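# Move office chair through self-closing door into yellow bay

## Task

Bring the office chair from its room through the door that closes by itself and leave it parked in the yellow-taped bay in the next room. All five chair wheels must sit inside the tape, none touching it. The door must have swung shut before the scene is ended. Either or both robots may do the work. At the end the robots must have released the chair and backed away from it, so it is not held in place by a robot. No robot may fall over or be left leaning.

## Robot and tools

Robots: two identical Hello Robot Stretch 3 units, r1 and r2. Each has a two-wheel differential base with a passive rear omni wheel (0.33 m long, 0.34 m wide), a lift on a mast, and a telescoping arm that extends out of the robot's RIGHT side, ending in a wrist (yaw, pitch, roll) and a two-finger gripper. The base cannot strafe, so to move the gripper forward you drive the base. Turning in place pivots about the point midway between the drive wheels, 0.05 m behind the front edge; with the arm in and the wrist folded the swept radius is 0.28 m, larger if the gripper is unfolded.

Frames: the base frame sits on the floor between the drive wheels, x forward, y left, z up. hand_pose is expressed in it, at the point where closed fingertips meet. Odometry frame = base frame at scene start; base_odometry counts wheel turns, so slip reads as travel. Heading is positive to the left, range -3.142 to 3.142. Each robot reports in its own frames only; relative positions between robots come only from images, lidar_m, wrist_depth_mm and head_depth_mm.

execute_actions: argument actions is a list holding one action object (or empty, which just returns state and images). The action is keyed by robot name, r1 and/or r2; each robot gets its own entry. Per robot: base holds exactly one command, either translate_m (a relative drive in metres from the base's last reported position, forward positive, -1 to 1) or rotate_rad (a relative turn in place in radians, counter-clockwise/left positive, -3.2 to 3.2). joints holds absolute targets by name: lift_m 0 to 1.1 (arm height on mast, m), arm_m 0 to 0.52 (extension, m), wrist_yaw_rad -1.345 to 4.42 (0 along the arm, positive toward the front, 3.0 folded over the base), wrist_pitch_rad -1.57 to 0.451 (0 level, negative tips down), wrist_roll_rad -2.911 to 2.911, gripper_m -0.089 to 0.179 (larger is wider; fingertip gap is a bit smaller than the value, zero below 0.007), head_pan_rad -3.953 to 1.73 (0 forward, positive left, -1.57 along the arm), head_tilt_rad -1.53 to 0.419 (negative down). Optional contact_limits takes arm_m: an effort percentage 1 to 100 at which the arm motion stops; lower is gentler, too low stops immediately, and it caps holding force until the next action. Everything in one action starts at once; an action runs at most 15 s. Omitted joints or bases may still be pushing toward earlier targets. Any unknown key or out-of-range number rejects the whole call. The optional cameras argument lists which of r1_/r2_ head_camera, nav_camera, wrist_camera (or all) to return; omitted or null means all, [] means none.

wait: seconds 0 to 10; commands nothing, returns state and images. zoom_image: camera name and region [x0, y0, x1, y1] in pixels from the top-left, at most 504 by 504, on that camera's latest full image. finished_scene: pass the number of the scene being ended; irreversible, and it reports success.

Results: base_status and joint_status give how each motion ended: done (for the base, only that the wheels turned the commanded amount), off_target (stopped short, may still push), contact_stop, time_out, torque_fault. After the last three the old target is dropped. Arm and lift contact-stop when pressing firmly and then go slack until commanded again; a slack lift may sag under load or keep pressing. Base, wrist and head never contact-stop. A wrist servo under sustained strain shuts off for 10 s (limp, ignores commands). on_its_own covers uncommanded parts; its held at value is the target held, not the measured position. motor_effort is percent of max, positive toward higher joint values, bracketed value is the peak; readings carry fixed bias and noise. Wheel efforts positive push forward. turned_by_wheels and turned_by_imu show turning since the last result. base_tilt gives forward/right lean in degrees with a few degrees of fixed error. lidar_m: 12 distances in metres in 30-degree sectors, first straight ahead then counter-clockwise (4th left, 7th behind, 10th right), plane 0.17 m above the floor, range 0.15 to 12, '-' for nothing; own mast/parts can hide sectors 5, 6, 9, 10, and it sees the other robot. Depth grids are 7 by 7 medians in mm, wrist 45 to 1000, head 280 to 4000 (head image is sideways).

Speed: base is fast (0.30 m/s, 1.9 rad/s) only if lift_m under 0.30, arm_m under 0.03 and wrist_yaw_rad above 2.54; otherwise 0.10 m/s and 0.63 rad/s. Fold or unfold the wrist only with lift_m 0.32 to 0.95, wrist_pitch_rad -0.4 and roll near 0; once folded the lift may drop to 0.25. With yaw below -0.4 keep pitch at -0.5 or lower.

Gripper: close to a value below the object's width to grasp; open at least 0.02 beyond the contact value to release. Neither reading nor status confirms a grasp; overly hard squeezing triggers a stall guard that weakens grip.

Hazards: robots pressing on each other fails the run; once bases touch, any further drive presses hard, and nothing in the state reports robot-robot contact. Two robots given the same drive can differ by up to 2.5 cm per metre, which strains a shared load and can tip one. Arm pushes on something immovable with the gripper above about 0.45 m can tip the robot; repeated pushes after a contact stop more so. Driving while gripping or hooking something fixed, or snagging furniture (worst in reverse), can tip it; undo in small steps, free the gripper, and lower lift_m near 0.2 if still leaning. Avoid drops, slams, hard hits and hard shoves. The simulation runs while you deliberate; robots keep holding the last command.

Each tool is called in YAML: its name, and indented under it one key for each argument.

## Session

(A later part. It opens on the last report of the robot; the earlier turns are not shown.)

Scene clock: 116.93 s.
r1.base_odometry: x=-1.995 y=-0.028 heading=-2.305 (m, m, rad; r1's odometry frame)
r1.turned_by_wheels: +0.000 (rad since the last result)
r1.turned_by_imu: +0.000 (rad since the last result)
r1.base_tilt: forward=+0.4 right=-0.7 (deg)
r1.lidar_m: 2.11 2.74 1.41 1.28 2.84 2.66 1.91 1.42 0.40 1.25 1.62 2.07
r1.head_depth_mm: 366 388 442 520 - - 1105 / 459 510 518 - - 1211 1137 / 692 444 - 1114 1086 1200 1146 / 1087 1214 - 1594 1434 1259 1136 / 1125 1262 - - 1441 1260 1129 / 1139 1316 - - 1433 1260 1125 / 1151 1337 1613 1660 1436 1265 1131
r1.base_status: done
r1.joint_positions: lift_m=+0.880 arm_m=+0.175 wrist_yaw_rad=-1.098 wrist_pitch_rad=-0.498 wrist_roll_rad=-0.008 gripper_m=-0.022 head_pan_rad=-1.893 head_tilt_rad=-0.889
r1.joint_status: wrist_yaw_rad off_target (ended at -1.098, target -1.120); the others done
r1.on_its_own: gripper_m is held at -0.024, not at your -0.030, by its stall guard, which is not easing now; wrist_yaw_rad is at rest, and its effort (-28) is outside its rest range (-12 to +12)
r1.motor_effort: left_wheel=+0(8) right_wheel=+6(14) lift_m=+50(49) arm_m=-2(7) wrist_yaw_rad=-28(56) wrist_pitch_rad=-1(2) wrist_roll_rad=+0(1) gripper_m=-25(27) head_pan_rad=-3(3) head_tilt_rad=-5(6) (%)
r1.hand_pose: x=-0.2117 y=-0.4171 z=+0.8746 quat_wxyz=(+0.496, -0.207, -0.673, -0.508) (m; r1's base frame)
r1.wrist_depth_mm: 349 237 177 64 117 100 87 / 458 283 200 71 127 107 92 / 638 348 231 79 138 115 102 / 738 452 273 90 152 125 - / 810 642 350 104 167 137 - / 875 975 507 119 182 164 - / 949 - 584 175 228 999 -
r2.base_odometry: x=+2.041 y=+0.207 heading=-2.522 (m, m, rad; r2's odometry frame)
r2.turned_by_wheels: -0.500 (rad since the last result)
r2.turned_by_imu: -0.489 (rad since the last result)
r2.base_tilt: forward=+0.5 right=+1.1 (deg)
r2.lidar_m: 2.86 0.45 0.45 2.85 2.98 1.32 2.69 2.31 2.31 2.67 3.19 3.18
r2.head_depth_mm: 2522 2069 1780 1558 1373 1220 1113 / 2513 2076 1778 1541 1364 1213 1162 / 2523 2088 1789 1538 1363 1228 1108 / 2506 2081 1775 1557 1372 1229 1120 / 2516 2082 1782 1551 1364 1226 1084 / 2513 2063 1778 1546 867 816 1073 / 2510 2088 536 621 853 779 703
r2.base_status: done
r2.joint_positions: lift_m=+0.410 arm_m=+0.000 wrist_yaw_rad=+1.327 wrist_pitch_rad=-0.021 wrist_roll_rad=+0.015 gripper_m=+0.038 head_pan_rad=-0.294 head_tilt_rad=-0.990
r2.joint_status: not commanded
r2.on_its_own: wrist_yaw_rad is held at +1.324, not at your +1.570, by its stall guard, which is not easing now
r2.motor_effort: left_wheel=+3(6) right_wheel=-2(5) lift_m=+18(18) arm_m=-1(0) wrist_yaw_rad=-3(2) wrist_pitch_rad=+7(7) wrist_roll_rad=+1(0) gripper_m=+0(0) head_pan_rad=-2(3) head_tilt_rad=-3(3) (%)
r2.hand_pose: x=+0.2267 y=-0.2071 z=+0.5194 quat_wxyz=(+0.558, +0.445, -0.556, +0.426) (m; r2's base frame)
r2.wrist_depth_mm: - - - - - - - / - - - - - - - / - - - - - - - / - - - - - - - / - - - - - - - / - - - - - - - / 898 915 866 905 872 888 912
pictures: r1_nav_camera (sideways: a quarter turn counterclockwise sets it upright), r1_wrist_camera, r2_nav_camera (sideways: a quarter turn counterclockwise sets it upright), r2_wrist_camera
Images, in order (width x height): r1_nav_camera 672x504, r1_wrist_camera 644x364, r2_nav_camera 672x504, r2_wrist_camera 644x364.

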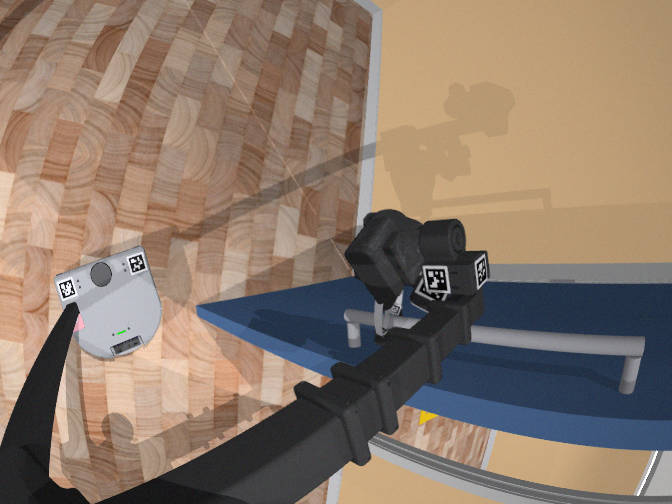

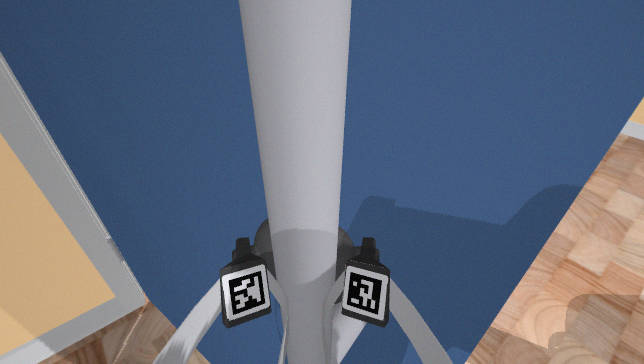

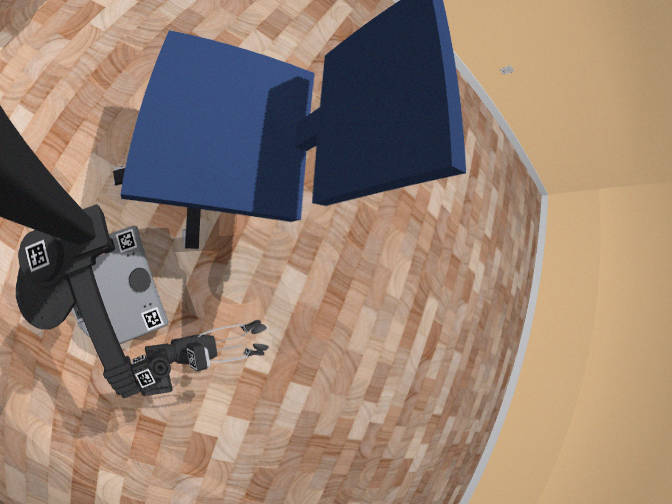

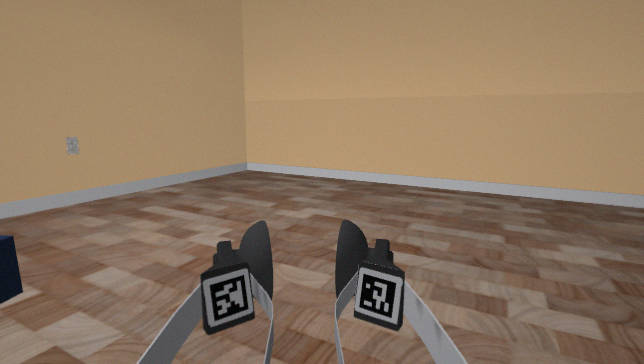

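execute_actions:
  actions:
    - {"r1":{"base":{"translate_m":0.14},"joints":{"arm_m":0.255,"wrist_yaw_rad":-1.15}},"r2":{"base":{"translate_m":-0.25},"joints":{"wrist_yaw_rad":1.57,"wrist_roll_rad":1.57,"gripper_m":0.14}}}
  cameras: []

execute_actions:
  actions:
    - {"r1":{"base":{"translate_m":0.1},"joints":{"arm_m":0.34,"wrist_yaw_rad":-1.22}},"r2":{"base":{"rotate_rad":-1.66},"joints":{"lift_m":0.32}}}
  cameras: []

execute_actions:
  actions:
    - {"r2":{"base":{"translate_m":-0.7}}}
  cameras: []

execute_actions:
  actions:
    - {"r2":{"base":{"rotate_rad":1.28}}}
  cameras: ["r1_nav_camera","r1_wrist_camera","r2_nav_camera","r2_wrist_camera"]

Scene clock: 130.47 s.
r1.base_odometry: x=-2.089 y=-0.132 heading=-2.306 (m, m, rad; r1's odometry frame)
r1.turned_by_wheels: +0.000 (rad since the last result)
r1.turned_by_imu: -0.024 (rad since the last result)
r1.base_tilt: forward=+0.5 right=-0.7 (deg)
r1.lidar_m: 1.98 2.53 1.17 1.04 2.98 2.79 2.06 1.54 0.43 1.30 1.66 1.96
r1.head_depth_mm: 364 405 523 1676 - - 1105 / 523 526 528 - - 1237 1141 / 443 510 - 1507 1135 1196 1140 / 1163 1265 - 1672 1435 1263 1133 / 1168 - - 1672 1434 1263 1122 / 1184 - - 1621 1438 1260 1123 / 1191 1357 1649 1655 1427 1265 1127
r1.base_status: done
r1.joint_positions: lift_m=+0.880 arm_m=+0.255 wrist_yaw_rad=-1.250 wrist_pitch_rad=-0.506 wrist_roll_rad=-0.004 gripper_m=-0.022 head_pan_rad=-1.893 head_tilt_rad=-0.889
r1.joint_status: wrist_yaw_rad off_target (ended at -1.250, target -1.150); the others done
r1.on_its_own: wrist_yaw_rad is held at -1.233, not at your -1.150, by its stall guard, which is not easing now; gripper_m is held at -0.024, not at your -0.030, by its stall guard, which is not easing now; wrist_yaw_rad is at rest, and its effort (+22) is outside its rest range (-12 to +12)
r1.motor_effort: left_wheel=-4(12) right_wheel=+5(19) lift_m=+41(49) arm_m=+3(15) wrist_yaw_rad=+22(100) wrist_pitch_rad=+2(3) wrist_roll_rad=-2(3) gripper_m=-26(36) head_pan_rad=-3(4) head_tilt_rad=-5(6) (%)
r1.hand_pose: x=-0.2231 y=-0.4663 z=+0.8734 quat_wxyz=(+0.453, -0.256, -0.658, -0.545) (m; r1's base frame)
r1.wrist_depth_mm: 325 230 175 61 117 102 89 / 419 274 197 67 128 109 95 / 583 334 229 75 140 117 102 / 707 423 270 87 154 128 119 / 777 606 339 99 170 139 - / 841 951 484 117 183 163 - / 900 - 542 156 236 983 -
r2.base_odometry: x=+2.244 y=+0.353 heading=-2.521 (m, m, rad; r2's odometry frame)
r2.turned_by_wheels: +0.000 (rad since the last result)
r2.turned_by_imu: -0.002 (rad since the last result)
r2.base_tilt: forward=+0.4 right=+1.1 (deg)
r2.lidar_m: 3.09 0.65 2.65 2.89 2.78 1.08 2.49 2.13 2.14 2.46 3.36 3.36
r2.head_depth_mm: 2544 2067 1762 1553 1377 1228 1128 / 2515 2062 1767 1543 1370 1229 1136 / 2519 2073 1774 1538 1368 1227 1115 / 2521 2103 1771 1546 1367 1225 1116 / 2499 2088 1764 1555 1369 1208 1116 / 2550 2087 1773 1470 1344 1212 1118 / 2541 736 828 974 882 1182 1115
r2.base_status: done
r2.joint_positions: lift_m=+0.410 arm_m=+0.000 wrist_yaw_rad=+1.567 wrist_pitch_rad=-0.021 wrist_roll_rad=+1.566 gripper_m=+0.140 head_pan_rad=-0.294 head_tilt_rad=-0.990
r2.joint_status: all done
r2.motor_effort: left_wheel=+2(4) right_wheel=-2(5) lift_m=+18(18) arm_m=+0(0) wrist_yaw_rad=+2(2) wrist_pitch_rad=+7(7) wrist_roll_rad=+1(2) gripper_m=+0(82) head_pan_rad=-2(2) head_tilt_rad=-4(4) (%)
r2.hand_pose: x=+0.2343 y=-0.1464 z=+0.5191 quat_wxyz=(+0.010, +0.706, -0.709, -0.006) (m; r2's base frame)
r2.wrist_depth_mm: - - - - - 823 571 / - - - - - 820 569 / - - - - - 801 563 / - - - - - 810 565 / - - - - - 783 564 / - - 658 - - 728 574 / - 684 722 727 - 744 465
pictures: none
No camera images: the call's "cameras" was empty. Leave "cameras" out to get every camera's image.

Scene clock: 134.30 s.
r1.base_odometry: x=-2.156 y=-0.206 heading=-2.306 (m, m, rad; r1's odometry frame)
r1.turned_by_wheels: +0.000 (rad since the last result)
r1.turned_by_imu: +0.056 (rad since the last result)
r1.base_tilt: forward=+0.5 right=-0.8 (deg)
r1.lidar_m: 1.90 2.52 1.14 1.14 3.03 2.88 1.99 1.63 0.47 1.37 1.81 1.85
r1.head_depth_mm: 3011 2419 1966 1699 - - 1109 / 398 457 1826 - - 1232 1138 / 1165 1316 - - 1361 1241 1143 / 1192 1312 1746 1667 1431 1256 1129 / 1206 - 1771 1667 1444 1258 1122 / 1215 - 1817 1670 1435 1263 1122 / 1259 1485 1813 1661 1435 1254 1131
r1.base_status: done
r1.joint_positions: lift_m=+0.880 arm_m=+0.339 wrist_yaw_rad=-1.341 wrist_pitch_rad=-0.521 wrist_roll_rad=+0.000 gripper_m=-0.022 head_pan_rad=-1.894 head_tilt_rad=-0.891
r1.joint_status: wrist_yaw_rad off_target (ended at -1.341, target -1.220); the others done
r1.on_its_own: wrist_yaw_rad is held at -1.320, not at your -1.220, by its stall guard, which is not easing now; gripper_m is held at -0.024, not at your -0.030, by its stall guard, which is not easing now; wrist_yaw_rad is at rest, and its effort (+27) is outside its rest range (-12 to +12)
r1.motor_effort: left_wheel=-5(16) right_wheel=+1(33) lift_m=+38(41) arm_m=+6(18) wrist_yaw_rad=+27(100) wrist_pitch_rad=+7(12) wrist_roll_rad=-3(4) gripper_m=-28(41) head_pan_rad=-3(4) head_tilt_rad=-4(5) (%)
r1.hand_pose: x=-0.2261 y=-0.5321 z=+0.8702 quat_wxyz=(+0.422, -0.281, -0.648, -0.568) (m; r1's base frame)
r1.wrist_depth_mm: 591 330 205 58 114 97 83 / 650 419 237 65 126 104 87 / 690 570 281 73 139 111 92 / 735 809 341 84 153 120 98 / 777 933 468 97 168 130 108 / 822 - 854 113 173 141 - / 893 - 901 172 230 166 -
r2.base_odometry: x=+2.244 y=+0.353 heading=+2.102 (m, m, rad; r2's odometry frame)
r2.turned_by_wheels: -1.660 (rad since the last result)
r2.turned_by_imu: -1.623 (rad since the last result)
r2.base_tilt: forward=+0.4 right=+1.1 (deg)
r2.lidar_m: 2.37 3.38 3.35 3.23 2.66 2.65 2.94 2.58 1.05 2.60 2.15 2.13
r2.head_depth_mm: 1968 2072 1762 1543 1368 1227 1119 / 2043 2058 1791 1544 1365 1232 1140 / 2137 2080 1778 1550 1371 1244 1115 / 2252 2098 1777 1553 1364 1227 1113 / 2312 2103 1779 1549 1375 1231 1112 / 2393 2075 1781 1545 1369 1222 1112 / 2483 2094 1773 1554 1376 1225 1113
r2.base_status: done
r2.joint_positions: lift_m=+0.320 arm_m=+0.000 wrist_yaw_rad=+1.567 wrist_pitch_rad=-0.021 wrist_roll_rad=+1.567 gripper_m=+0.140 head_pan_rad=-0.294 head_tilt_rad=-0.990
r2.joint_status: all done
r2.motor_effort: left_wheel=+2(4) right_wheel=-3(5) lift_m=+17(17) arm_m=+1(0) wrist_yaw_rad=+2(3) wrist_pitch_rad=+7(7) wrist_roll_rad=+1(1) gripper_m=+1(1) head_pan_rad=-2(2) head_tilt_rad=-4(3) (%)
r2.hand_pose: x=+0.2343 y=-0.1463 z=+0.4292 quat_wxyz=(+0.009, +0.706, -0.708, -0.006) (m; r2's base frame)
r2.wrist_depth_mm: - - - - - 679 468 / - - - - - 681 464 / - - - - - 662 468 / - - - - - 684 465 / - - - - - 642 458 / - - - - - 601 461 / - - - - - 702 465
pictures: none
No camera images: the call's "cameras" was empty. Leave "cameras" out to get every camera's image.

Scene clock: 142.53 s.
r1.base_odometry: x=-2.156 y=-0.206 heading=-2.306 (m, m, rad; r1's odometry frame)
r1.turned_by_wheels: +0.000 (rad since the last result)
r1.turned_by_imu: +0.000 (rad since the last result)
r1.base_tilt: forward=+0.5 right=-0.8 (deg)
r1.lidar_m: 1.90 2.51 4.44 1.58 3.03 2.89 1.99 1.63 0.47 1.36 1.80 1.85
r1.head_depth_mm: 3001 2432 1948 1706 - - 1100 / 398 457 1826 - - 1240 1138 / 1162 1319 - - 1353 1238 1147 / 1187 1308 1755 1664 1434 1263 1135 / 1207 - 1762 1664 1435 1259 1121 / 1215 - 1812 1675 1447 1261 1123 / 1271 1488 1808 1658 1435 1263 1131
r1.base_status: not commanded
r1.joint_positions: lift_m=+0.880 arm_m=+0.339 wrist_yaw_rad=-1.341 wrist_pitch_rad=-0.521 wrist_roll_rad=+0.000 gripper_m=-0.022 head_pan_rad=-1.894 head_tilt_rad=-0.891
r1.joint_status: not commanded
r1.on_its_own: wrist_yaw_rad is held at -1.320, not at your -1.220, by its stall guard, which is not easing now; gripper_m is held at -0.024, not at your -0.030, by its stall guard, which is not easing now; wrist_yaw_rad is at rest, and its effort (+27) is outside its rest range (-12 to +12)
r1.motor_effort: left_wheel=-5(5) right_wheel=+1(1) lift_m=+39(39) arm_m=+6(6) wrist_yaw_rad=+27(28) wrist_pitch_rad=+7(7) wrist_roll_rad=-4(3) gripper_m=-28(27) head_pan_rad=-3(3) head_tilt_rad=-4(4) (%)
r1.hand_pose: x=-0.2261 y=-0.5321 z=+0.8702 quat_wxyz=(+0.422, -0.281, -0.648, -0.568) (m; r1's base frame)
r1.wrist_depth_mm: 592 330 206 58 114 97 83 / 641 416 239 65 126 104 87 / 692 570 282 73 139 111 92 / 734 813 342 84 153 120 98 / 776 929 467 97 167 130 110 / 842 - 864 113 173 141 - / 887 - 894 172 231 166 -
r2.base_odometry: x=+2.599 y=-0.251 heading=+2.102 (m, m, rad; r2's odometry frame)
r2.turned_by_wheels: +0.000 (rad since the last result)
r2.turned_by_imu: -0.006 (rad since the last result)
r2.base_tilt: forward=+0.5 right=+1.0 (deg)
r2.lidar_m: 2.95 3.83 0.61 2.58 2.13 2.11 2.35 2.03 1.70 0.89 2.68 2.66
r2.head_depth_mm: 2362 2076 1771 1544 1375 1233 1111 / 2447 2092 1772 1540 1371 1224 1138 / 2526 2093 1769 1550 1366 1246 1117 / 2531 2066 1759 1541 1374 1223 1119 / 2504 2081 1777 1546 1369 1230 1121 / 2523 2077 1765 1559 1375 1232 1114 / 2489 2074 1767 1548 1369 1226 1089
r2.base_status: done
r2.joint_positions: lift_m=+0.320 arm_m=+0.000 wrist_yaw_rad=+1.567 wrist_pitch_rad=-0.021 wrist_roll_rad=+1.567 gripper_m=+0.140 head_pan_rad=-0.294 head_tilt_rad=-0.990
r2.joint_status: not commanded
r2.motor_effort: left_wheel=+2(3) right_wheel=-2(6) lift_m=+17(17) arm_m=+0(0) wrist_yaw_rad=+2(2) wrist_pitch_rad=+7(7) wrist_roll_rad=+1(1) gripper_m=+1(1) head_pan_rad=-2(2) head_tilt_rad=-3(3) (%)
r2.hand_pose: x=+0.2343 y=-0.1463 z=+0.4292 quat_wxyz=(+0.009, +0.706, -0.708, -0.006) (m; r2's base frame)
r2.wrist_depth_mm: - - - - - 661 466 / - - - - - 679 467 / - - - - - 660 470 / - - - - - 669 468 / - - - - - 655 460 / - - - - - 586 469 / - - - - - 715 464
pictures: none
No camera images: the call's "cameras" was empty. Leave "cameras" out to get every camera's image.

Scene clock: 145.50 s.
r1.base_odometry: x=-2.156 y=-0.206 heading=-2.306 (m, m, rad; r1's odometry frame)
r1.turned_by_wheels: +0.000 (rad since the last result)
r1.turned_by_imu: +0.000 (rad since the last result)
r1.base_tilt: forward=+0.4 right=-0.7 (deg)
r1.lidar_m: 1.90 2.52 4.42 1.57 3.02 2.88 1.99 1.63 0.47 1.37 1.80 1.85
r1.head_depth_mm: 3036 2395 1965 1695 - - 1106 / 398 458 1824 - - 1239 1140 / 1171 1327 - - 1353 1236 1140 / 1192 1307 1746 1661 1439 1260 1131 / 1203 - 1775 1659 1434 1257 1130 / 1216 - 1810 1671 1438 1273 1128 / 1264 1504 1817 1672 1423 1262 1128
r1.base_status: not commanded
r1.joint_positions: lift_m=+0.880 arm_m=+0.339 wrist_yaw_rad=-1.341 wrist_pitch_rad=-0.521 wrist_roll_rad=+0.000 gripper_m=-0.022 head_pan_rad=-1.894 head_tilt_rad=-0.891
r1.joint_status: not commanded
r1.on_its_own: wrist_yaw_rad is held at -1.320, not at your -1.220, by its stall guard, which is not easing now; gripper_m is held at -0.024, not at your -0.030, by its stall guard, which is not easing now; wrist_yaw_rad is at rest, and its effort (+27) is outside its rest range (-12 to +12)
r1.motor_effort: left_wheel=-5(5) right_wheel=+1(1) lift_m=+38(39) arm_m=+6(6) wrist_yaw_rad=+27(27) wrist_pitch_rad=+7(7) wrist_roll_rad=-3(3) gripper_m=-28(28) head_pan_rad=-4(3) head_tilt_rad=-4(4) (%)
r1.hand_pose: x=-0.2261 y=-0.5321 z=+0.8702 quat_wxyz=(+0.422, -0.281, -0.648, -0.568) (m; r1's base frame)
r1.wrist_depth_mm: 588 330 206 58 115 97 83 / 647 418 237 65 126 104 87 / 691 574 280 73 139 111 92 / 739 812 342 84 153 120 98 / 782 940 465 97 168 130 110 / 830 - 849 113 173 142 - / 893 - 903 172 231 166 -
r2.base_odometry: x=+2.599 y=-0.251 heading=-2.901 (m, m, rad; r2's odometry frame)
r2.turned_by_wheels: +1.280 (rad since the last result)
r2.turned_by_imu: +1.252 (rad since the last result)
r2.base_tilt: forward=+0.4 right=+1.1 (deg)
r2.lidar_m: 0.61 2.29 2.11 2.14 2.22 2.03 1.39 0.88 2.66 2.69 3.41 3.80
r2.head_depth_mm: 2512 2091 1774 1537 1339 1231 1115 / 2475 2075 1780 990 927 1236 1139 / 794 933 1121 975 906 1196 1118 / 773 908 1098 976 893 1229 1115 / 753 883 1062 978 880 1219 1117 / 736 857 1078 978 868 1203 1117 / 719 838 1732 1510 1370 1225 1115
r2.base_status: done
r2.joint_positions: lift_m=+0.320 arm_m=+0.000 wrist_yaw_rad=+1.567 wrist_pitch_rad=-0.021 wrist_roll_rad=+1.567 gripper_m=+0.140 head_pan_rad=-0.294 head_tilt_rad=-0.990
r2.joint_status: not commanded
r2.motor_effort: left_wheel=-2(4) right_wheel=+2(7) lift_m=+17(17) arm_m=+0(0) wrist_yaw_rad=+2(2) wrist_pitch_rad=+7(7) wrist_roll_rad=+1(1) gripper_m=+0(1) head_pan_rad=-3(2) head_tilt_rad=-3(4) (%)
r2.hand_pose: x=+0.2343 y=-0.1463 z=+0.4292 quat_wxyz=(+0.009, +0.706, -0.708, -0.006) (m; r2's base frame)
r2.wrist_depth_mm: - - - - - 547 474 / 683 691 702 - - 578 469 / 704 714 729 - - 573 370 / 703 732 747 535 595 538 429 / 731 744 769 - - 567 465 / - - - - - 492 468 / - - - - - 698 462
pictures: r1_nav_camera (sideways: a quarter turn counterclockwise sets it upright), r1_wrist_camera, r2_nav_camera (sideways: a quarter turn counterclockwise sets it upright), r2_wrist_camera
Images, in order (width x height): r1_nav_camera 672x504, r1_wrist_camera 644x364, r2_nav_camera 672x504, r2_wrist_camera 644x364.

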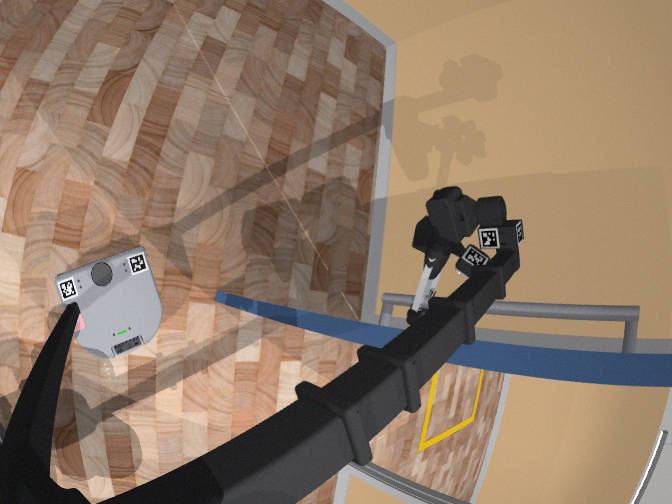

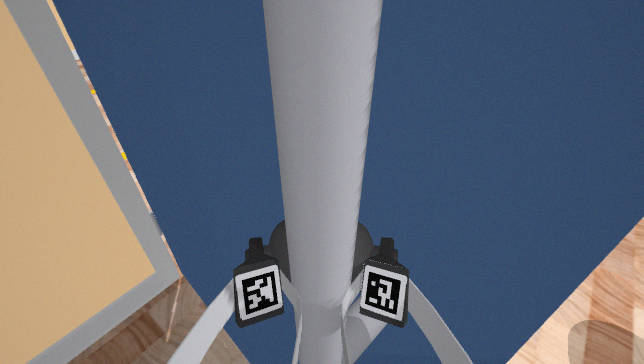

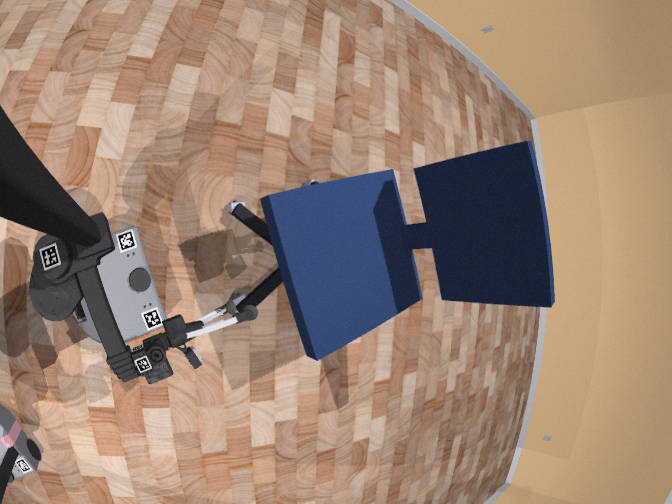

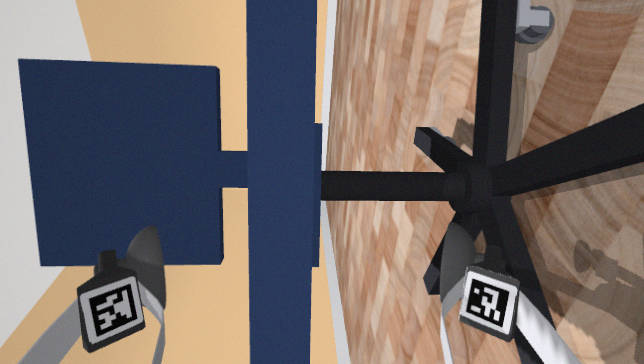

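execute_actions:
  actions:
    - {"r1":{"base":{"translate_m":0.04},"joints":{"head_pan_rad":-2.8}},"r2":{"base":{"translate_m":0.18},"joints":{"lift_m":0.342}}}
  cameras: []

execute_actions:
  actions:
    - {"r2":{"joints":{"gripper_m":0.015}}}
  cameras: ["r2_wrist_camera"]

execute_actions:
  actions:
    - {"r2":{"base":{"translate_m":-0.2}}}
  cameras: []

execute_actions:
  actions:
    - {"r2":{"base":{"rotate_rad":-0.39}}}
  cameras: []

execute_actions:
  actions:
    - {"r2":{"base":{"translate_m":-0.5},"joints":{"wrist_yaw_rad":1.8}}}
  cameras: ["r1_nav_camera","r2_nav_camera","r2_wrist_camera"]

Scene clock: 156.03 s.
r1.base_odometry: x=-2.183 y=-0.236 heading=-2.306 (m, m, rad; r1's odometry frame)
r1.turned_by_wheels: -0.001 (rad since the last result)
r1.turned_by_imu: -0.100 (rad since the last result)
r1.base_tilt: forward=+0.4 right=-0.7 (deg)
r1.lidar_m: 1.83 2.26 4.42 1.59 1.58 2.93 2.29 1.68 0.49 1.37 1.69 1.81
r1.head_depth_mm: 2763 2414 1966 1733 - - 1088 / 2412 2393 1955 1645 1455 - 1106 / 2101 2313 1965 1642 1461 - - / 1848 2141 1954 1657 1475 - 1163 / 1655 1900 1973 1660 1482 - 1141 / 1529 1792 1933 1661 - 1215 1119 / 3025 2443 1977 1673 - 1200 1122
r1.base_status: done
r1.joint_positions: lift_m=+0.880 arm_m=+0.340 wrist_yaw_rad=-1.259 wrist_pitch_rad=-0.507 wrist_roll_rad=-0.012 gripper_m=-0.022 head_pan_rad=-2.793 head_tilt_rad=-0.894
r1.joint_status: all done
r1.on_its_own: wrist_yaw_rad is held at -1.270, not at your -1.220, by its stall guard, which is not easing now; gripper_m is held at -0.024, not at your -0.030, by its stall guard, which is not easing now; wrist_yaw_rad is at rest, and its effort (-14) is outside its rest range (-12 to +12)
r1.motor_effort: left_wheel=-7(50) right_wheel=+12(40) lift_m=+39(38) arm_m=-3(6) wrist_yaw_rad=-14(51) wrist_pitch_rad=+2(7) wrist_roll_rad=+1(3) gripper_m=-24(28) head_pan_rad=-4(53) head_tilt_rad=-3(4) (%)
r1.hand_pose: x=-0.2236 y=-0.5502 z=+0.8732 quat_wxyz=(+0.453, -0.256, -0.655, -0.548) (m; r1's base frame)
r1.wrist_depth_mm: 583 313 202 61 117 97 82 / 650 392 231 67 126 103 87 / 697 525 271 75 137 110 92 / 747 787 325 86 151 118 98 / 789 888 438 99 166 128 113 / 829 - 775 115 173 139 - / 869 - 763 153 217 169 -
r2.base_odometry: x=+2.424 y=-0.294 heading=-2.901 (m, m, rad; r2's odometry frame)
r2.turned_by_wheels: +0.000 (rad since the last result)
r2.turned_by_imu: +0.002 (rad since the last result)
r2.base_tilt: forward=+0.5 right=+1.1 (deg)
r2.lidar_m: 0.44 2.21 2.04 2.06 2.39 2.20 1.58 1.07 2.73 2.77 3.48 0.44
r2.head_depth_mm: 2443 2087 1778 1539 895 834 1116 / 639 738 1660 975 865 813 1133 / 629 717 876 976 867 802 1114 / 620 698 845 964 867 785 1119 / 611 679 816 977 867 779 1105 / 604 660 791 980 882 789 1102 / 591 644 819 1542 1371 1227 1118
r2.base_status: done
r2.joint_positions: lift_m=+0.342 arm_m=+0.000 wrist_yaw_rad=+1.567 wrist_pitch_rad=-0.021 wrist_roll_rad=+1.567 gripper_m=+0.140 head_pan_rad=-0.294 head_tilt_rad=-0.990
r2.joint_status: all done
r2.motor_effort: left_wheel=-2(3) right_wheel=+2(7) lift_m=+25(26) arm_m=+0(0) wrist_yaw_rad=+2(1) wrist_pitch_rad=+7(7) wrist_roll_rad=+1(1) gripper_m=+1(0) head_pan_rad=-2(2) head_tilt_rad=-4(3) (%)
r2.hand_pose: x=+0.2343 y=-0.1463 z=+0.4508 quat_wxyz=(+0.009, +0.706, -0.708, -0.006) (m; r2's base frame)
r2.wrist_depth_mm: - - - 117 969 703 375 / 503 531 531 120 965 714 395 / 518 525 557 123 905 668 393 / 529 550 562 126 365 477 377 / 558 564 582 129 364 403 366 / 564 - 586 132 - 494 372 / - - - 136 - 708 484
pictures: none
No camera images: the call's "cameras" was empty. Leave "cameras" out to get every camera's image.

Scene clock: 157.93 s.
r1.base_odometry: x=-2.183 y=-0.236 heading=-2.306 (m, m, rad; r1's odometry frame)
r1.turned_by_wheels: +0.000 (rad since the last result)
r1.turned_by_imu: +0.000 (rad since the last result)
r1.base_tilt: forward=+0.4 right=-0.7 (deg)
r1.lidar_m: 1.82 2.26 4.42 1.58 1.58 2.94 2.29 1.68 0.49 1.36 1.69 1.81
r1.head_depth_mm: 2743 2406 1961 1727 - - 1082 / 2391 2416 1953 1656 1461 - 1104 / 2093 2311 1948 1646 1459 - - / 1855 2164 1964 1659 1495 - 1160 / 1661 1902 1979 1658 1494 - 1140 / 1525 1790 1939 1658 - 1211 1122 / 3049 2434 1987 1672 - 1200 1128
r1.base_status: not commanded
r1.joint_positions: lift_m=+0.880 arm_m=+0.340 wrist_yaw_rad=-1.259 wrist_pitch_rad=-0.507 wrist_roll_rad=-0.012 gripper_m=-0.022 head_pan_rad=-2.793 head_tilt_rad=-0.894
r1.joint_status: not commanded
r1.on_its_own: wrist_yaw_rad is held at -1.270, not at your -1.220, by its stall guard, which is not easing now; gripper_m is held at -0.024, not at your -0.030, by its stall guard, which is not easing now; wrist_yaw_rad is at rest, and its effort (-14) is outside its rest range (-12 to +12)
r1.motor_effort: left_wheel=-7(7) right_wheel=+12(12) lift_m=+38(38) arm_m=-3(3) wrist_yaw_rad=-14(14) wrist_pitch_rad=+2(2) wrist_roll_rad=+2(1) gripper_m=-24(24) head_pan_rad=-4(4) head_tilt_rad=-3(4) (%)
r1.hand_pose: x=-0.2236 y=-0.5502 z=+0.8732 quat_wxyz=(+0.453, -0.256, -0.655, -0.548) (m; r1's base frame)
r1.wrist_depth_mm: 578 314 202 61 117 97 83 / 650 392 231 67 126 103 87 / 694 526 270 75 137 110 92 / 736 787 325 86 150 118 98 / 796 895 434 99 166 128 113 / 822 - 763 115 173 139 - / 894 999 757 153 216 170 -
r2.base_odometry: x=+2.424 y=-0.294 heading=-2.901 (m, m, rad; r2's odometry frame)
r2.turned_by_wheels: +0.000 (rad since the last result)
r2.turned_by_imu: +0.000 (rad since the last result)
r2.base_tilt: forward=+0.5 right=+1.1 (deg)
r2.lidar_m: 0.44 2.21 2.04 2.06 2.38 2.19 1.57 1.07 2.73 2.76 3.48 0.43
r2.head_depth_mm: 2441 2083 1773 1551 893 822 1123 / 634 736 1663 975 866 811 1134 / 628 715 872 980 865 799 1116 / 618 694 840 958 864 787 1117 / 610 676 813 975 867 778 1101 / 600 656 789 979 883 788 1088 / 593 641 820 1555 1365 1231 1119
r2.base_status: not commanded
r2.joint_positions: lift_m=+0.342 arm_m=+0.000 wrist_yaw_rad=+1.567 wrist_pitch_rad=-0.035 wrist_roll_rad=+1.569 gripper_m=+0.016 head_pan_rad=-0.294 head_tilt_rad=-0.990
r2.joint_status: all done
r2.motor_effort: left_wheel=-2(2) right_wheel=-4(5) lift_m=+25(25) arm_m=+0(0) wrist_yaw_rad=+2(2) wrist_pitch_rad=+11(12) wrist_roll_rad=+0(1) gripper_m=-21(96) head_pan_rad=-2(3) head_tilt_rad=-3(4) (%)
r2.hand_pose: x=+0.2339 y=-0.1463 z=+0.4471 quat_wxyz=(+0.014, +0.706, -0.708, -0.012) (m; r2's base frame)
r2.wrist_depth_mm: - - - 116 911 685 381 / 506 527 529 118 974 679 398 / 520 534 539 121 995 643 405 / 531 547 552 124 376 468 376 / 554 559 126 128 361 441 374 / 549 569 128 131 134 547 366 / - - - 134 - 605 487
pictures: r2_wrist_camera
Images, in order (width x height): r2_wrist_camera 644x364.

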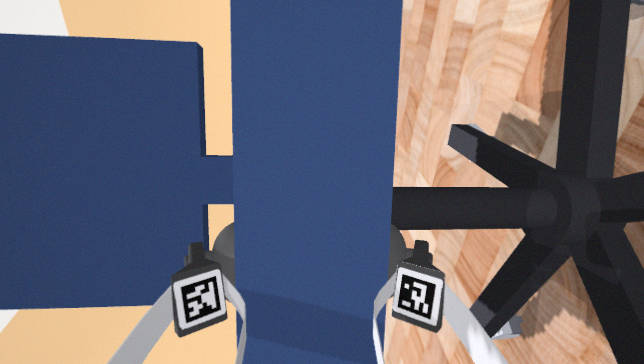

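Scene clock: 160.97 s.
r1.base_odometry: x=-2.183 y=-0.236 heading=-2.306 (m, m, rad; r1's odometry frame)
r1.turned_by_wheels: +0.000 (rad since the last result)
r1.turned_by_imu: +0.000 (rad since the last result)
r1.base_tilt: forward=+0.4 right=-0.7 (deg)
r1.lidar_m: 1.82 2.26 4.40 1.40 1.05 2.94 2.29 1.68 0.49 1.37 1.68 1.80
r1.head_depth_mm: 2741 2398 1960 1737 - - 1085 / 2395 2430 1973 1648 1447 - 1099 / 2092 2324 1959 1663 1455 - - / 1848 2158 1963 1659 1486 - 1160 / 1666 1890 1975 1647 1482 - 1143 / 1523 1787 1926 1653 - 1214 1120 / 3050 2426 1966 1667 - 1201 1124
r1.base_status: not commanded
r1.joint_positions: lift_m=+0.880 arm_m=+0.340 wrist_yaw_rad=-1.259 wrist_pitch_rad=-0.507 wrist_roll_rad=-0.012 gripper_m=-0.022 head_pan_rad=-2.793 head_tilt_rad=-0.894
r1.joint_status: not commanded
r1.on_its_own: wrist_yaw_rad is held at -1.270, not at your -1.220, by its stall guard, which is not easing now; gripper_m is held at -0.024, not at your -0.030, by its stall guard, which is not easing now; wrist_yaw_rad is at rest, and its effort (-14) is outside its rest range (-12 to +12)
r1.motor_effort: left_wheel=-7(7) right_wheel=+12(12) lift_m=+38(38) arm_m=-3(3) wrist_yaw_rad=-14(14) wrist_pitch_rad=+2(2) wrist_roll_rad=+1(1) gripper_m=-24(24) head_pan_rad=-3(4) head_tilt_rad=-3(3) (%)
r1.hand_pose: x=-0.2236 y=-0.5502 z=+0.8732 quat_wxyz=(+0.453, -0.256, -0.655, -0.548) (m; r1's base frame)
r1.wrist_depth_mm: 588 314 201 61 117 97 83 / 648 395 231 67 127 103 87 / 690 520 271 75 137 110 92 / 735 778 326 86 150 118 98 / 785 910 435 99 166 128 113 / 848 - 778 115 173 140 - / 879 - 766 154 216 170 -
r2.base_odometry: x=+2.618 y=-0.246 heading=-2.901 (m, m, rad; r2's odometry frame)
r2.turned_by_wheels: +0.000 (rad since the last result)
r2.turned_by_imu: -0.002 (rad since the last result)
r2.base_tilt: forward=+0.4 right=+1.2 (deg)
r2.lidar_m: 3.47 2.30 2.12 2.14 2.19 2.02 1.38 0.89 2.66 2.68 3.38 0.45
r2.head_depth_mm: 627 728 1742 1545 863 806 1119 / 632 716 871 975 865 801 1086 / 628 708 860 975 865 799 1113 / 622 699 844 964 865 789 1117 / 616 692 834 976 867 787 1104 / 608 681 851 1017 894 800 1115 / 2437 2050 1768 1553 1372 1228 1117
r2.base_status: done
r2.joint_positions: lift_m=+0.342 arm_m=+0.000 wrist_yaw_rad=+1.558 wrist_pitch_rad=-0.036 wrist_roll_rad=+1.572 gripper_m=+0.016 head_pan_rad=-0.294 head_tilt_rad=-0.990
r2.joint_status: not commanded
r2.motor_effort: left_wheel=-3(5) right_wheel=-5(19) lift_m=+25(25) arm_m=+1(0) wrist_yaw_rad=+8(13) wrist_pitch_rad=+11(12) wrist_roll_rad=-1(1) gripper_m=-21(22) head_pan_rad=-2(3) head_tilt_rad=-3(4) (%)
r2.hand_pose: x=+0.2338 y=-0.1485 z=+0.4470 quat_wxyz=(+0.013, +0.703, -0.711, -0.013) (m; r2's base frame)
r2.wrist_depth_mm: 473 488 104 105 917 687 385 / 497 502 108 109 892 684 401 / 503 522 113 114 906 588 383 / 538 542 549 119 361 376 364 / 550 575 124 125 909 684 368 / - - 128 131 135 585 486 / - - - 137 - 616 490
pictures: none
No camera images: the call's "cameras" was empty. Leave "cameras" out to get every camera's image.

Scene clock: 162.53 s.
r1.base_odometry: x=-2.183 y=-0.236 heading=-2.306 (m, m, rad; r1's odometry frame)
r1.turned_by_wheels: +0.000 (rad since the last result)
r1.turned_by_imu: +0.000 (rad since the last result)
r1.base_tilt: forward=+0.4 right=-0.7 (deg)
r1.lidar_m: 1.82 2.26 4.42 4.47 1.11 2.94 2.29 1.68 0.49 1.37 1.69 1.81
r1.head_depth_mm: 2744 2396 1958 1723 - - 1086 / 2389 2391 1966 1656 1457 - 1101 / 2087 2316 1956 1643 1448 - - / 1860 2137 1966 1656 1487 - 1159 / 1680 1909 1966 1659 1485 - 1139 / 1515 1802 1929 1666 - 1217 1128 / 3060 2411 1992 1654 - 1200 1126
r1.base_status: not commanded
r1.joint_positions: lift_m=+0.880 arm_m=+0.340 wrist_yaw_rad=-1.259 wrist_pitch_rad=-0.507 wrist_roll_rad=-0.012 gripper_m=-0.022 head_pan_rad=-2.793 head_tilt_rad=-0.894
r1.joint_status: not commanded
r1.on_its_own: wrist_yaw_rad is held at -1.270, not at your -1.220, by its stall guard, which is not easing now; gripper_m is held at -0.024, not at your -0.030, by its stall guard, which is not easing now; wrist_yaw_rad is at rest, and its effort (-14) is outside its rest range (-12 to +12)
r1.motor_effort: left_wheel=-7(7) right_wheel=+12(12) lift_m=+39(38) arm_m=-3(4) wrist_yaw_rad=-14(14) wrist_pitch_rad=+2(2) wrist_roll_rad=+2(1) gripper_m=-24(24) head_pan_rad=-4(3) head_tilt_rad=-3(4) (%)
r1.hand_pose: x=-0.2236 y=-0.5502 z=+0.8732 quat_wxyz=(+0.453, -0.256, -0.655, -0.548) (m; r1's base frame)
r1.wrist_depth_mm: 585 317 201 61 117 97 82 / 646 393 231 67 127 103 87 / 700 527 271 75 137 110 92 / 726 785 326 86 150 119 98 / 786 916 436 100 166 128 113 / 838 - 776 115 174 139 - / 890 - 756 153 216 169 -
r2.base_odometry: x=+2.618 y=-0.246 heading=+2.992 (m, m, rad; r2's odometry frame)
r2.turned_by_wheels: -0.389 (rad since the last result)
r2.turned_by_imu: -0.377 (rad since the last result)
r2.base_tilt: forward=+0.5 right=+1.1 (deg)
r2.lidar_m: 0.39 2.98 2.19 2.12 2.21 2.09 2.02 1.37 0.89 2.65 2.76 3.83
r2.head_depth_mm: 2508 2068 1774 1536 1375 1229 1112 / 2508 2081 1765 1543 863 1193 1132 / 2499 2072 1779 1540 865 802 1115 / 2503 2029 1730 974 866 777 1084 / 622 701 832 972 865 776 721 / 601 645 755 923 867 778 724 / 2514 599 694 824 866 802 1117
r2.base_status: done
r2.joint_positions: lift_m=+0.342 arm_m=+0.000 wrist_yaw_rad=+1.603 wrist_pitch_rad=-0.035 wrist_roll_rad=+1.572 gripper_m=+0.016 head_pan_rad=-0.294 head_tilt_rad=-0.990
r2.joint_status: not commanded
r2.on_its_own: wrist_yaw_rad is at rest, and its effort (-24) is outside its rest range (-12 to +12)
r2.motor_effort: left_wheel=+5(7) right_wheel=-13(20) lift_m=+25(25) arm_m=+1(1) wrist_yaw_rad=-24(23) wrist_pitch_rad=+11(12) wrist_roll_rad=-1(1) gripper_m=-22(21) head_pan_rad=-2(3) head_tilt_rad=-4(3) (%)
r2.hand_pose: x=+0.2337 y=-0.1370 z=+0.4472 quat_wxyz=(+0.013, +0.718, -0.695, -0.013) (m; r2's base frame)
r2.wrist_depth_mm: - - - 163 - 670 482 / - - - 156 - 691 454 / - - - 150 - 697 448 / 553 577 581 145 - 692 425 / 539 546 139 140 966 620 392 / 514 537 133 135 355 372 356 / 500 514 512 131 - 637 364
pictures: none
No camera images: the call's "cameras" was empty. Leave "cameras" out to get every camera's image.

Scene clock: 168.77 s.
r1.base_odometry: x=-2.183 y=-0.236 heading=-2.306 (m, m, rad; r1's odometry frame)
r1.turned_by_wheels: +0.000 (rad since the last result)
r1.turned_by_imu: +0.000 (rad since the last result)
r1.base_tilt: forward=+0.4 right=-0.7 (deg)
r1.lidar_m: 1.82 2.26 4.40 4.48 3.20 0.81 2.29 1.68 0.49 1.36 1.69 1.80
r1.head_depth_mm: 2744 2392 1967 1727 - - 1082 / 2390 2404 1965 1640 1454 - 1102 / 2096 2300 1955 1644 1457 - - / 1841 2169 1977 1659 1488 - 1158 / 1667 1905 1967 1658 1493 - 1140 / 1518 1815 1932 1659 - 1217 1128 / 3094 2439 1979 1665 - 1198 1122
r1.base_status: not commanded
r1.joint_positions: lift_m=+0.880 arm_m=+0.340 wrist_yaw_rad=-1.259 wrist_pitch_rad=-0.507 wrist_roll_rad=-0.012 gripper_m=-0.022 head_pan_rad=-2.793 head_tilt_rad=-0.894
r1.joint_status: not commanded
r1.on_its_own: wrist_yaw_rad is held at -1.270, not at your -1.220, by its stall guard, which is not easing now; gripper_m is held at -0.024, not at your -0.030, by its stall guard, which is not easing now; wrist_yaw_rad is at rest, and its effort (-14) is outside its rest range (-12 to +12)
r1.motor_effort: left_wheel=-7(7) right_wheel=+12(12) lift_m=+39(38) arm_m=-3(3) wrist_yaw_rad=-14(14) wrist_pitch_rad=+2(2) wrist_roll_rad=+1(1) gripper_m=-24(24) head_pan_rad=-4(4) head_tilt_rad=-3(4) (%)
r1.hand_pose: x=-0.2236 y=-0.5502 z=+0.8732 quat_wxyz=(+0.453, -0.256, -0.655, -0.548) (m; r1's base frame)
r1.wrist_depth_mm: 586 316 201 61 117 97 83 / 653 395 231 67 127 103 87 / 698 523 270 75 138 110 92 / 737 778 327 86 150 118 98 / 767 911 431 99 166 128 113 / 832 - 759 115 173 139 - / 889 - 758 153 216 169 968
r2.base_odometry: x=+3.113 y=-0.320 heading=+2.993 (m, m, rad; r2's odometry frame)
r2.turned_by_wheels: +0.000 (rad since the last result)
r2.turned_by_imu: -0.004 (rad since the last result)
r2.base_tilt: forward=+0.5 right=+1.1 (deg)
r2.lidar_m: 4.31 2.99 2.20 2.13 2.14 1.58 1.52 1.04 0.99 0.70 2.76 0.44
r2.head_depth_mm: 627 707 1698 1547 906 813 1112 / 629 707 855 979 867 804 1129 / 628 706 858 978 868 800 1108 / 627 703 853 967 863 803 1119 / 625 704 853 978 866 797 1087 / 624 704 906 1462 879 793 1120 / 2386 2039 1779 1554 1377 1226 1115
r2.base_status: done
r2.joint_positions: lift_m=+0.342 arm_m=+0.000 wrist_yaw_rad=+1.708 wrist_pitch_rad=-0.036 wrist_roll_rad=+1.574 gripper_m=+0.016 head_pan_rad=-0.294 head_tilt_rad=-0.990
r2.joint_status: wrist_yaw_rad off_target (ended at +1.708, target +1.800)
r2.on_its_own: wrist_yaw_rad is held at +1.710, not at your +1.800, by its stall guard, which is not easing now
r2.motor_effort: left_wheel=+1(3) right_wheel=-8(22) lift_m=+25(25) arm_m=+0(0) wrist_yaw_rad=+2(21) wrist_pitch_rad=+12(12) wrist_roll_rad=-1(1) gripper_m=-20(23) head_pan_rad=-2(2) head_tilt_rad=-2(3) (%)
r2.hand_pose: x=+0.2315 y=-0.1105 z=+0.4469 quat_wxyz=(+0.013, +0.754, -0.657, -0.013) (m; r2's base frame)
r2.wrist_depth_mm: 465 471 91 91 95 670 396 / 491 503 98 98 103 676 386 / 541 548 108 106 351 371 354 / 568 606 118 116 981 692 362 / - - 129 127 984 558 477 / - - 137 141 - 596 477 / - - - 158 - 661 483
pictures: r1_nav_camera (sideways: a quarter turn counterclockwise sets it upright), r2_nav_camera (sideways: a quarter turn counterclockwise sets it upright), r2_wrist_camera
Images, in order (width x height): r1_nav_camera 672x504, r2_nav_camera 672x504, r2_wrist_camera 644x364.

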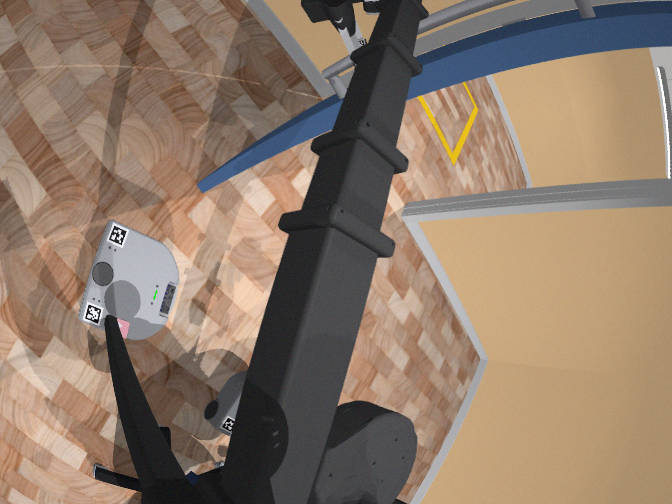

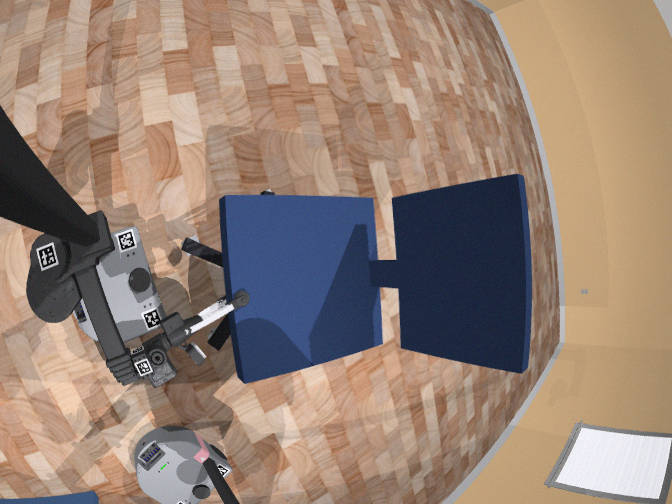

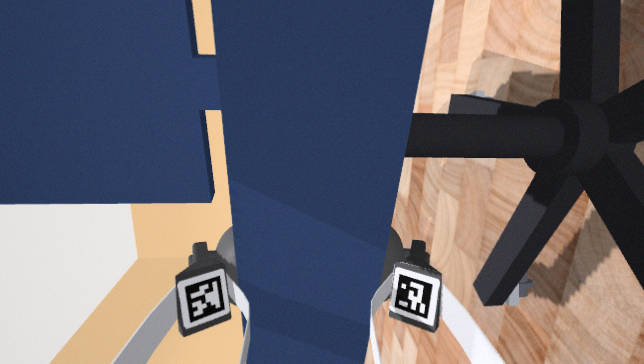

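Towing works.

execute_actions:
  actions:
    - {"r2":{"base":{"translate_m":-0.7},"joints":{"head_pan_rad":-3.14,"head_tilt_rad":-0.75}}}
  cameras: ["r1_nav_camera","r2_nav_camera","r2_head_camera"]

Scene clock: 179.23 s.
r1.base_odometry: x=-2.183 y=-0.236 heading=-2.306 (m, m, rad; r1's odometry frame)
r1.turned_by_wheels: +0.000 (rad since the last result)
r1.turned_by_imu: +0.000 (rad since the last result)
r1.base_tilt: forward=+0.4 right=-0.7 (deg)
r1.lidar_m: 1.82 2.26 4.42 4.45 3.19 2.93 0.58 1.68 0.49 1.36 1.69 1.80
r1.head_depth_mm: 2744 2381 1966 1098 - - 1081 / 2349 2345 1950 1046 923 - 1086 / 2087 1240 1428 1110 945 - - / 1847 2066 1134 1445 1460 - 1165 / 1668 1905 1964 1673 1490 - 1138 / 1529 1800 1953 1649 - 1214 1123 / 3062 2446 1976 1668 - 1198 1127
r1.base_status: not commanded
r1.joint_positions: lift_m=+0.880 arm_m=+0.340 wrist_yaw_rad=-1.259 wrist_pitch_rad=-0.507 wrist_roll_rad=-0.012 gripper_m=-0.022 head_pan_rad=-2.793 head_tilt_rad=-0.894
r1.joint_status: not commanded
r1.on_its_own: wrist_yaw_rad is held at -1.270, not at your -1.220, by its stall guard, which is not easing now; gripper_m is held at -0.024, not at your -0.030, by its stall guard, which is not easing now; wrist_yaw_rad is at rest, and its effort (-14) is outside its rest range (-12 to +12)
r1.motor_effort: left_wheel=-7(7) right_wheel=+12(12) lift_m=+40(38) arm_m=-3(3) wrist_yaw_rad=-14(14) wrist_pitch_rad=+2(2) wrist_roll_rad=+1(1) gripper_m=-24(24) head_pan_rad=-3(4) head_tilt_rad=-3(3) (%)
r1.hand_pose: x=-0.2236 y=-0.5502 z=+0.8732 quat_wxyz=(+0.453, -0.256, -0.655, -0.548) (m; r1's base frame)
r1.wrist_depth_mm: 585 317 201 61 117 97 82 / 648 391 230 67 126 103 87 / 691 524 273 75 137 111 92 / 738 783 327 86 150 119 98 / 781 908 440 100 166 128 113 / 820 - 781 115 174 139 600 / 900 - 766 153 216 169 565
r2.base_odometry: x=+3.805 y=-0.424 heading=+2.993 (m, m, rad; r2's odometry frame)
r2.turned_by_wheels: +0.000 (rad since the last result)
r2.turned_by_imu: -0.005 (rad since the last result)
r2.base_tilt: forward=+0.5 right=+1.1 (deg)
r2.lidar_m: 4.99 3.01 2.21 2.13 1.17 0.84 0.83 0.94 0.74 0.73 0.94 0.47
r2.head_depth_mm: 710 777 876 1022 1215 1354 1188 / 3313 3317 2168 1063 1243 1356 1183 / 3325 3302 2424 1936 1591 1366 1197 / 3320 3321 2465 1930 1600 1363 1180 / 3383 3287 2427 1937 1598 1363 1187 / 3366 3327 2431 1932 1604 1358 1183 / 3358 3293 2441 1925 1577 1357 1178
r2.base_status: done
r2.joint_positions: lift_m=+0.342 arm_m=+0.000 wrist_yaw_rad=+1.529 wrist_pitch_rad=-0.035 wrist_roll_rad=+1.574 gripper_m=+0.016 head_pan_rad=-3.133 head_tilt_rad=-0.754
r2.joint_status: all done
r2.on_its_own: wrist_yaw_rad is held at +1.529, not at your +1.800, by its stall guard, which is not easing now
r2.motor_effort: left_wheel=+3(3) right_wheel=-9(17) lift_m=+25(25) arm_m=+0(0) wrist_yaw_rad=-1(22) wrist_pitch_rad=+11(12) wrist_roll_rad=-1(1) gripper_m=-20(22) head_pan_rad=-2(35) head_tilt_rad=+1(12) (%)
r2.hand_pose: x=+0.2336 y=-0.1559 z=+0.4471 quat_wxyz=(+0.011, +0.692, -0.721, -0.014) (m; r2's base frame)
r2.wrist_depth_mm: 465 473 94 94 98 700 403 / 495 507 102 101 106 686 390 / 527 542 110 109 354 374 359 / 577 591 119 118 916 648 366 / - - 131 129 979 697 456 / - - 138 142 887 580 477 / - - - 158 - 605 481
pictures: r1_nav_camera (sideways: a quarter turn counterclockwise sets it upright), r2_head_camera (sideways: a quarter turn clockwise sets it upright), r2_nav_camera (sideways: a quarter turn counterclockwise sets it upright)
Images, in order (width x height): r1_nav_camera 672x504, r2_head_camera 896x504, r2_nav_camera 672x504.

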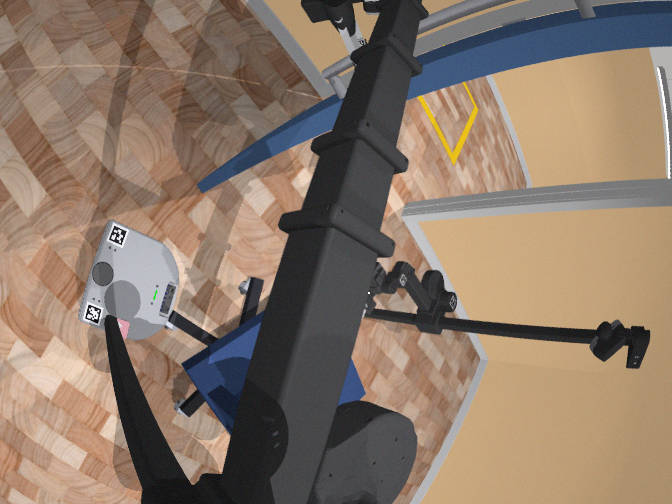

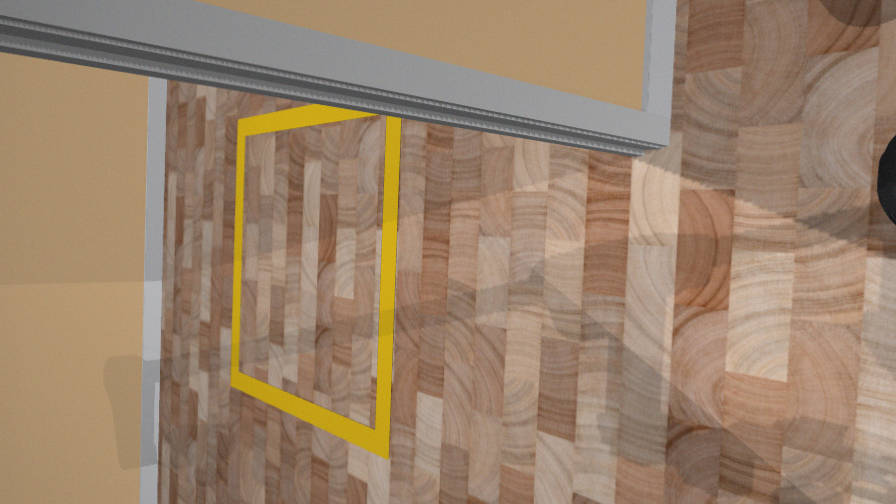

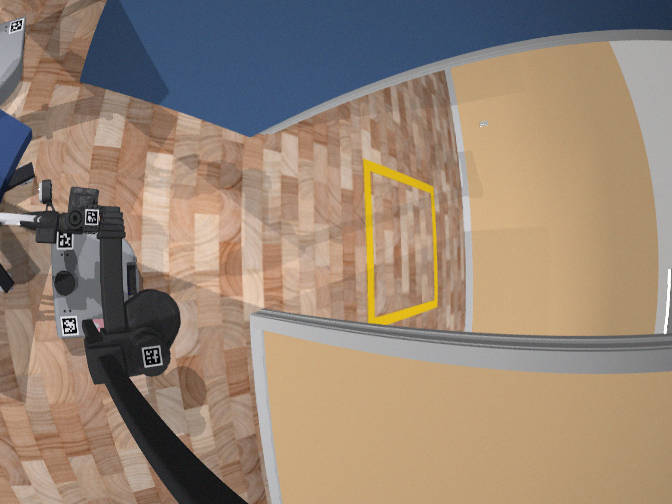

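execute_actions:
  actions:
    - {"r2":{"base":{"translate_m":-0.7},"joints":{"wrist_yaw_rad":1.65,"head_pan_rad":-0.3,"head_tilt_rad":-1.3}}}
  cameras: ["r1_nav_camera","r2_nav_camera"]

Scene clock: 190.60 s.
r1.base_odometry: x=-2.183 y=-0.236 heading=-2.306 (m, m, rad; r1's odometry frame)
r1.turned_by_wheels: +0.000 (rad since the last result)
r1.turned_by_imu: +0.000 (rad since the last result)
r1.base_tilt: forward=+0.5 right=-0.7 (deg)
r1.lidar_m: 1.82 2.26 4.43 4.45 3.19 2.93 2.29 0.99 0.49 1.36 1.69 1.81
r1.head_depth_mm: 2747 2405 1963 1713 - - 1083 / 857 1007 1895 1652 1457 - 1108 / 798 874 1070 1580 1453 - - / 1716 778 921 1416 1450 - 1156 / 1630 728 918 1104 1493 - 1142 / 1505 1762 1259 1614 - 1227 1123 / 3000 1501 1832 1655 - 1206 1126
r1.base_status: not commanded
r1.joint_positions: lift_m=+0.880 arm_m=+0.340 wrist_yaw_rad=-1.259 wrist_pitch_rad=-0.507 wrist_roll_rad=-0.012 gripper_m=-0.022 head_pan_rad=-2.793 head_tilt_rad=-0.894
r1.joint_status: not commanded
r1.on_its_own: wrist_yaw_rad is held at -1.270, not at your -1.220, by its stall guard, which is not easing now; gripper_m is held at -0.024, not at your -0.030, by its stall guard, which is not easing now; wrist_yaw_rad is at rest, and its effort (-14) is outside its rest range (-12 to +12)
r1.motor_effort: left_wheel=-7(6) right_wheel=+12(12) lift_m=+38(38) arm_m=-3(3) wrist_yaw_rad=-14(14) wrist_pitch_rad=+2(2) wrist_roll_rad=+2(1) gripper_m=-24(24) head_pan_rad=-3(4) head_tilt_rad=-3(4) (%)
r1.hand_pose: x=-0.2236 y=-0.5502 z=+0.8732 quat_wxyz=(+0.453, -0.256, -0.655, -0.548) (m; r1's base frame)
r1.wrist_depth_mm: 585 316 202 61 117 97 82 / 640 397 232 67 127 103 87 / 695 521 269 75 137 110 92 / 744 783 326 86 150 118 98 / 778 920 432 99 166 128 113 / 835 - 774 115 173 139 - / 881 993 769 154 216 170 -
r2.base_odometry: x=+4.497 y=-0.527 heading=+2.993 (m, m, rad; r2's odometry frame)
r2.turned_by_wheels: +0.000 (rad since the last result)
r2.turned_by_imu: -0.006 (rad since the last result)
r2.base_tilt: forward=+0.4 right=+1.1 (deg)
r2.lidar_m: 0.48 3.04 2.22 0.52 0.22 0.24 3.09 3.18 0.71 0.65 0.70 0.49
r2.head_depth_mm: 1430 1497 1402 1293 1249 1183 1110 / 1430 951 884 851 1253 - 1100 / 818 943 885 847 1235 - - / 800 939 884 850 1247 - - / 783 938 887 839 1252 1199 - / 763 948 887 844 1255 1186 1147 / 749 1494 1399 1323 1250 1179 1122
r2.base_status: done
r2.joint_positions: lift_m=+0.342 arm_m=+0.001 wrist_yaw_rad=+1.654 wrist_pitch_rad=-0.030 wrist_roll_rad=+1.575 gripper_m=+0.016 head_pan_rad=-0.307 head_tilt_rad=-1.285
r2.joint_status: all done
r2.motor_effort: left_wheel=+3(7) right_wheel=-1(16) lift_m=+25(25) arm_m=-1(2) wrist_yaw_rad=-2(43) wrist_pitch_rad=+10(11) wrist_roll_rad=-2(2) gripper_m=-11(22) head_pan_rad=+3(37) head_tilt_rad=-5(23) (%)
r2.hand_pose: x=+0.2332 y=-0.1244 z=+0.4484 quat_wxyz=(+0.010, +0.736, -0.677, -0.012) (m; r2's base frame)
r2.wrist_depth_mm: 514 536 551 152 - 697 364 / 549 553 573 158 - 616 399 / 556 585 598 166 - 567 426 / 595 603 612 174 423 428 383 / 615 622 657 181 - 644 431 / - - - 193 - 686 430 / - - - 203 - 689 423
pictures: r1_nav_camera (sideways: a quarter turn counterclockwise sets it upright), r2_nav_camera (sideways: a quarter turn counterclockwise sets it upright)
Images, in order (width x height): r1_nav_camera 672x504, r2_nav_camera 672x504.

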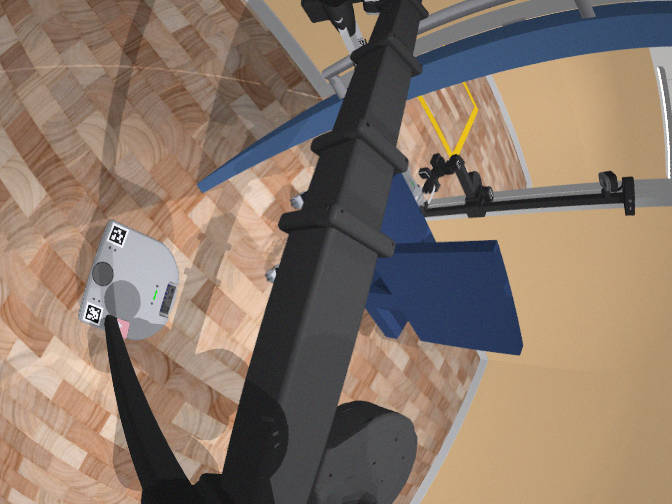

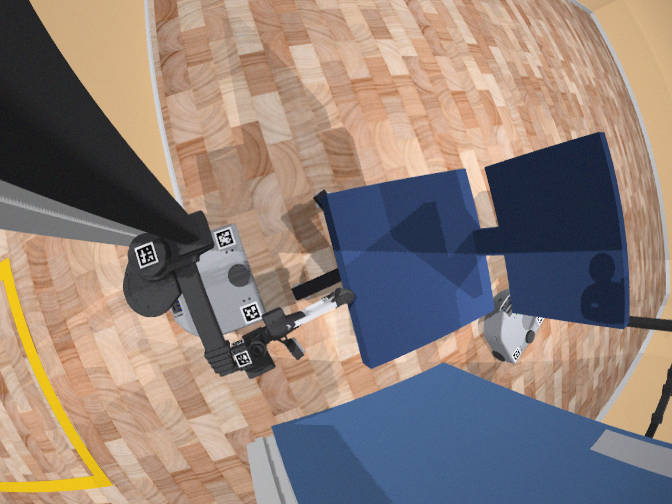

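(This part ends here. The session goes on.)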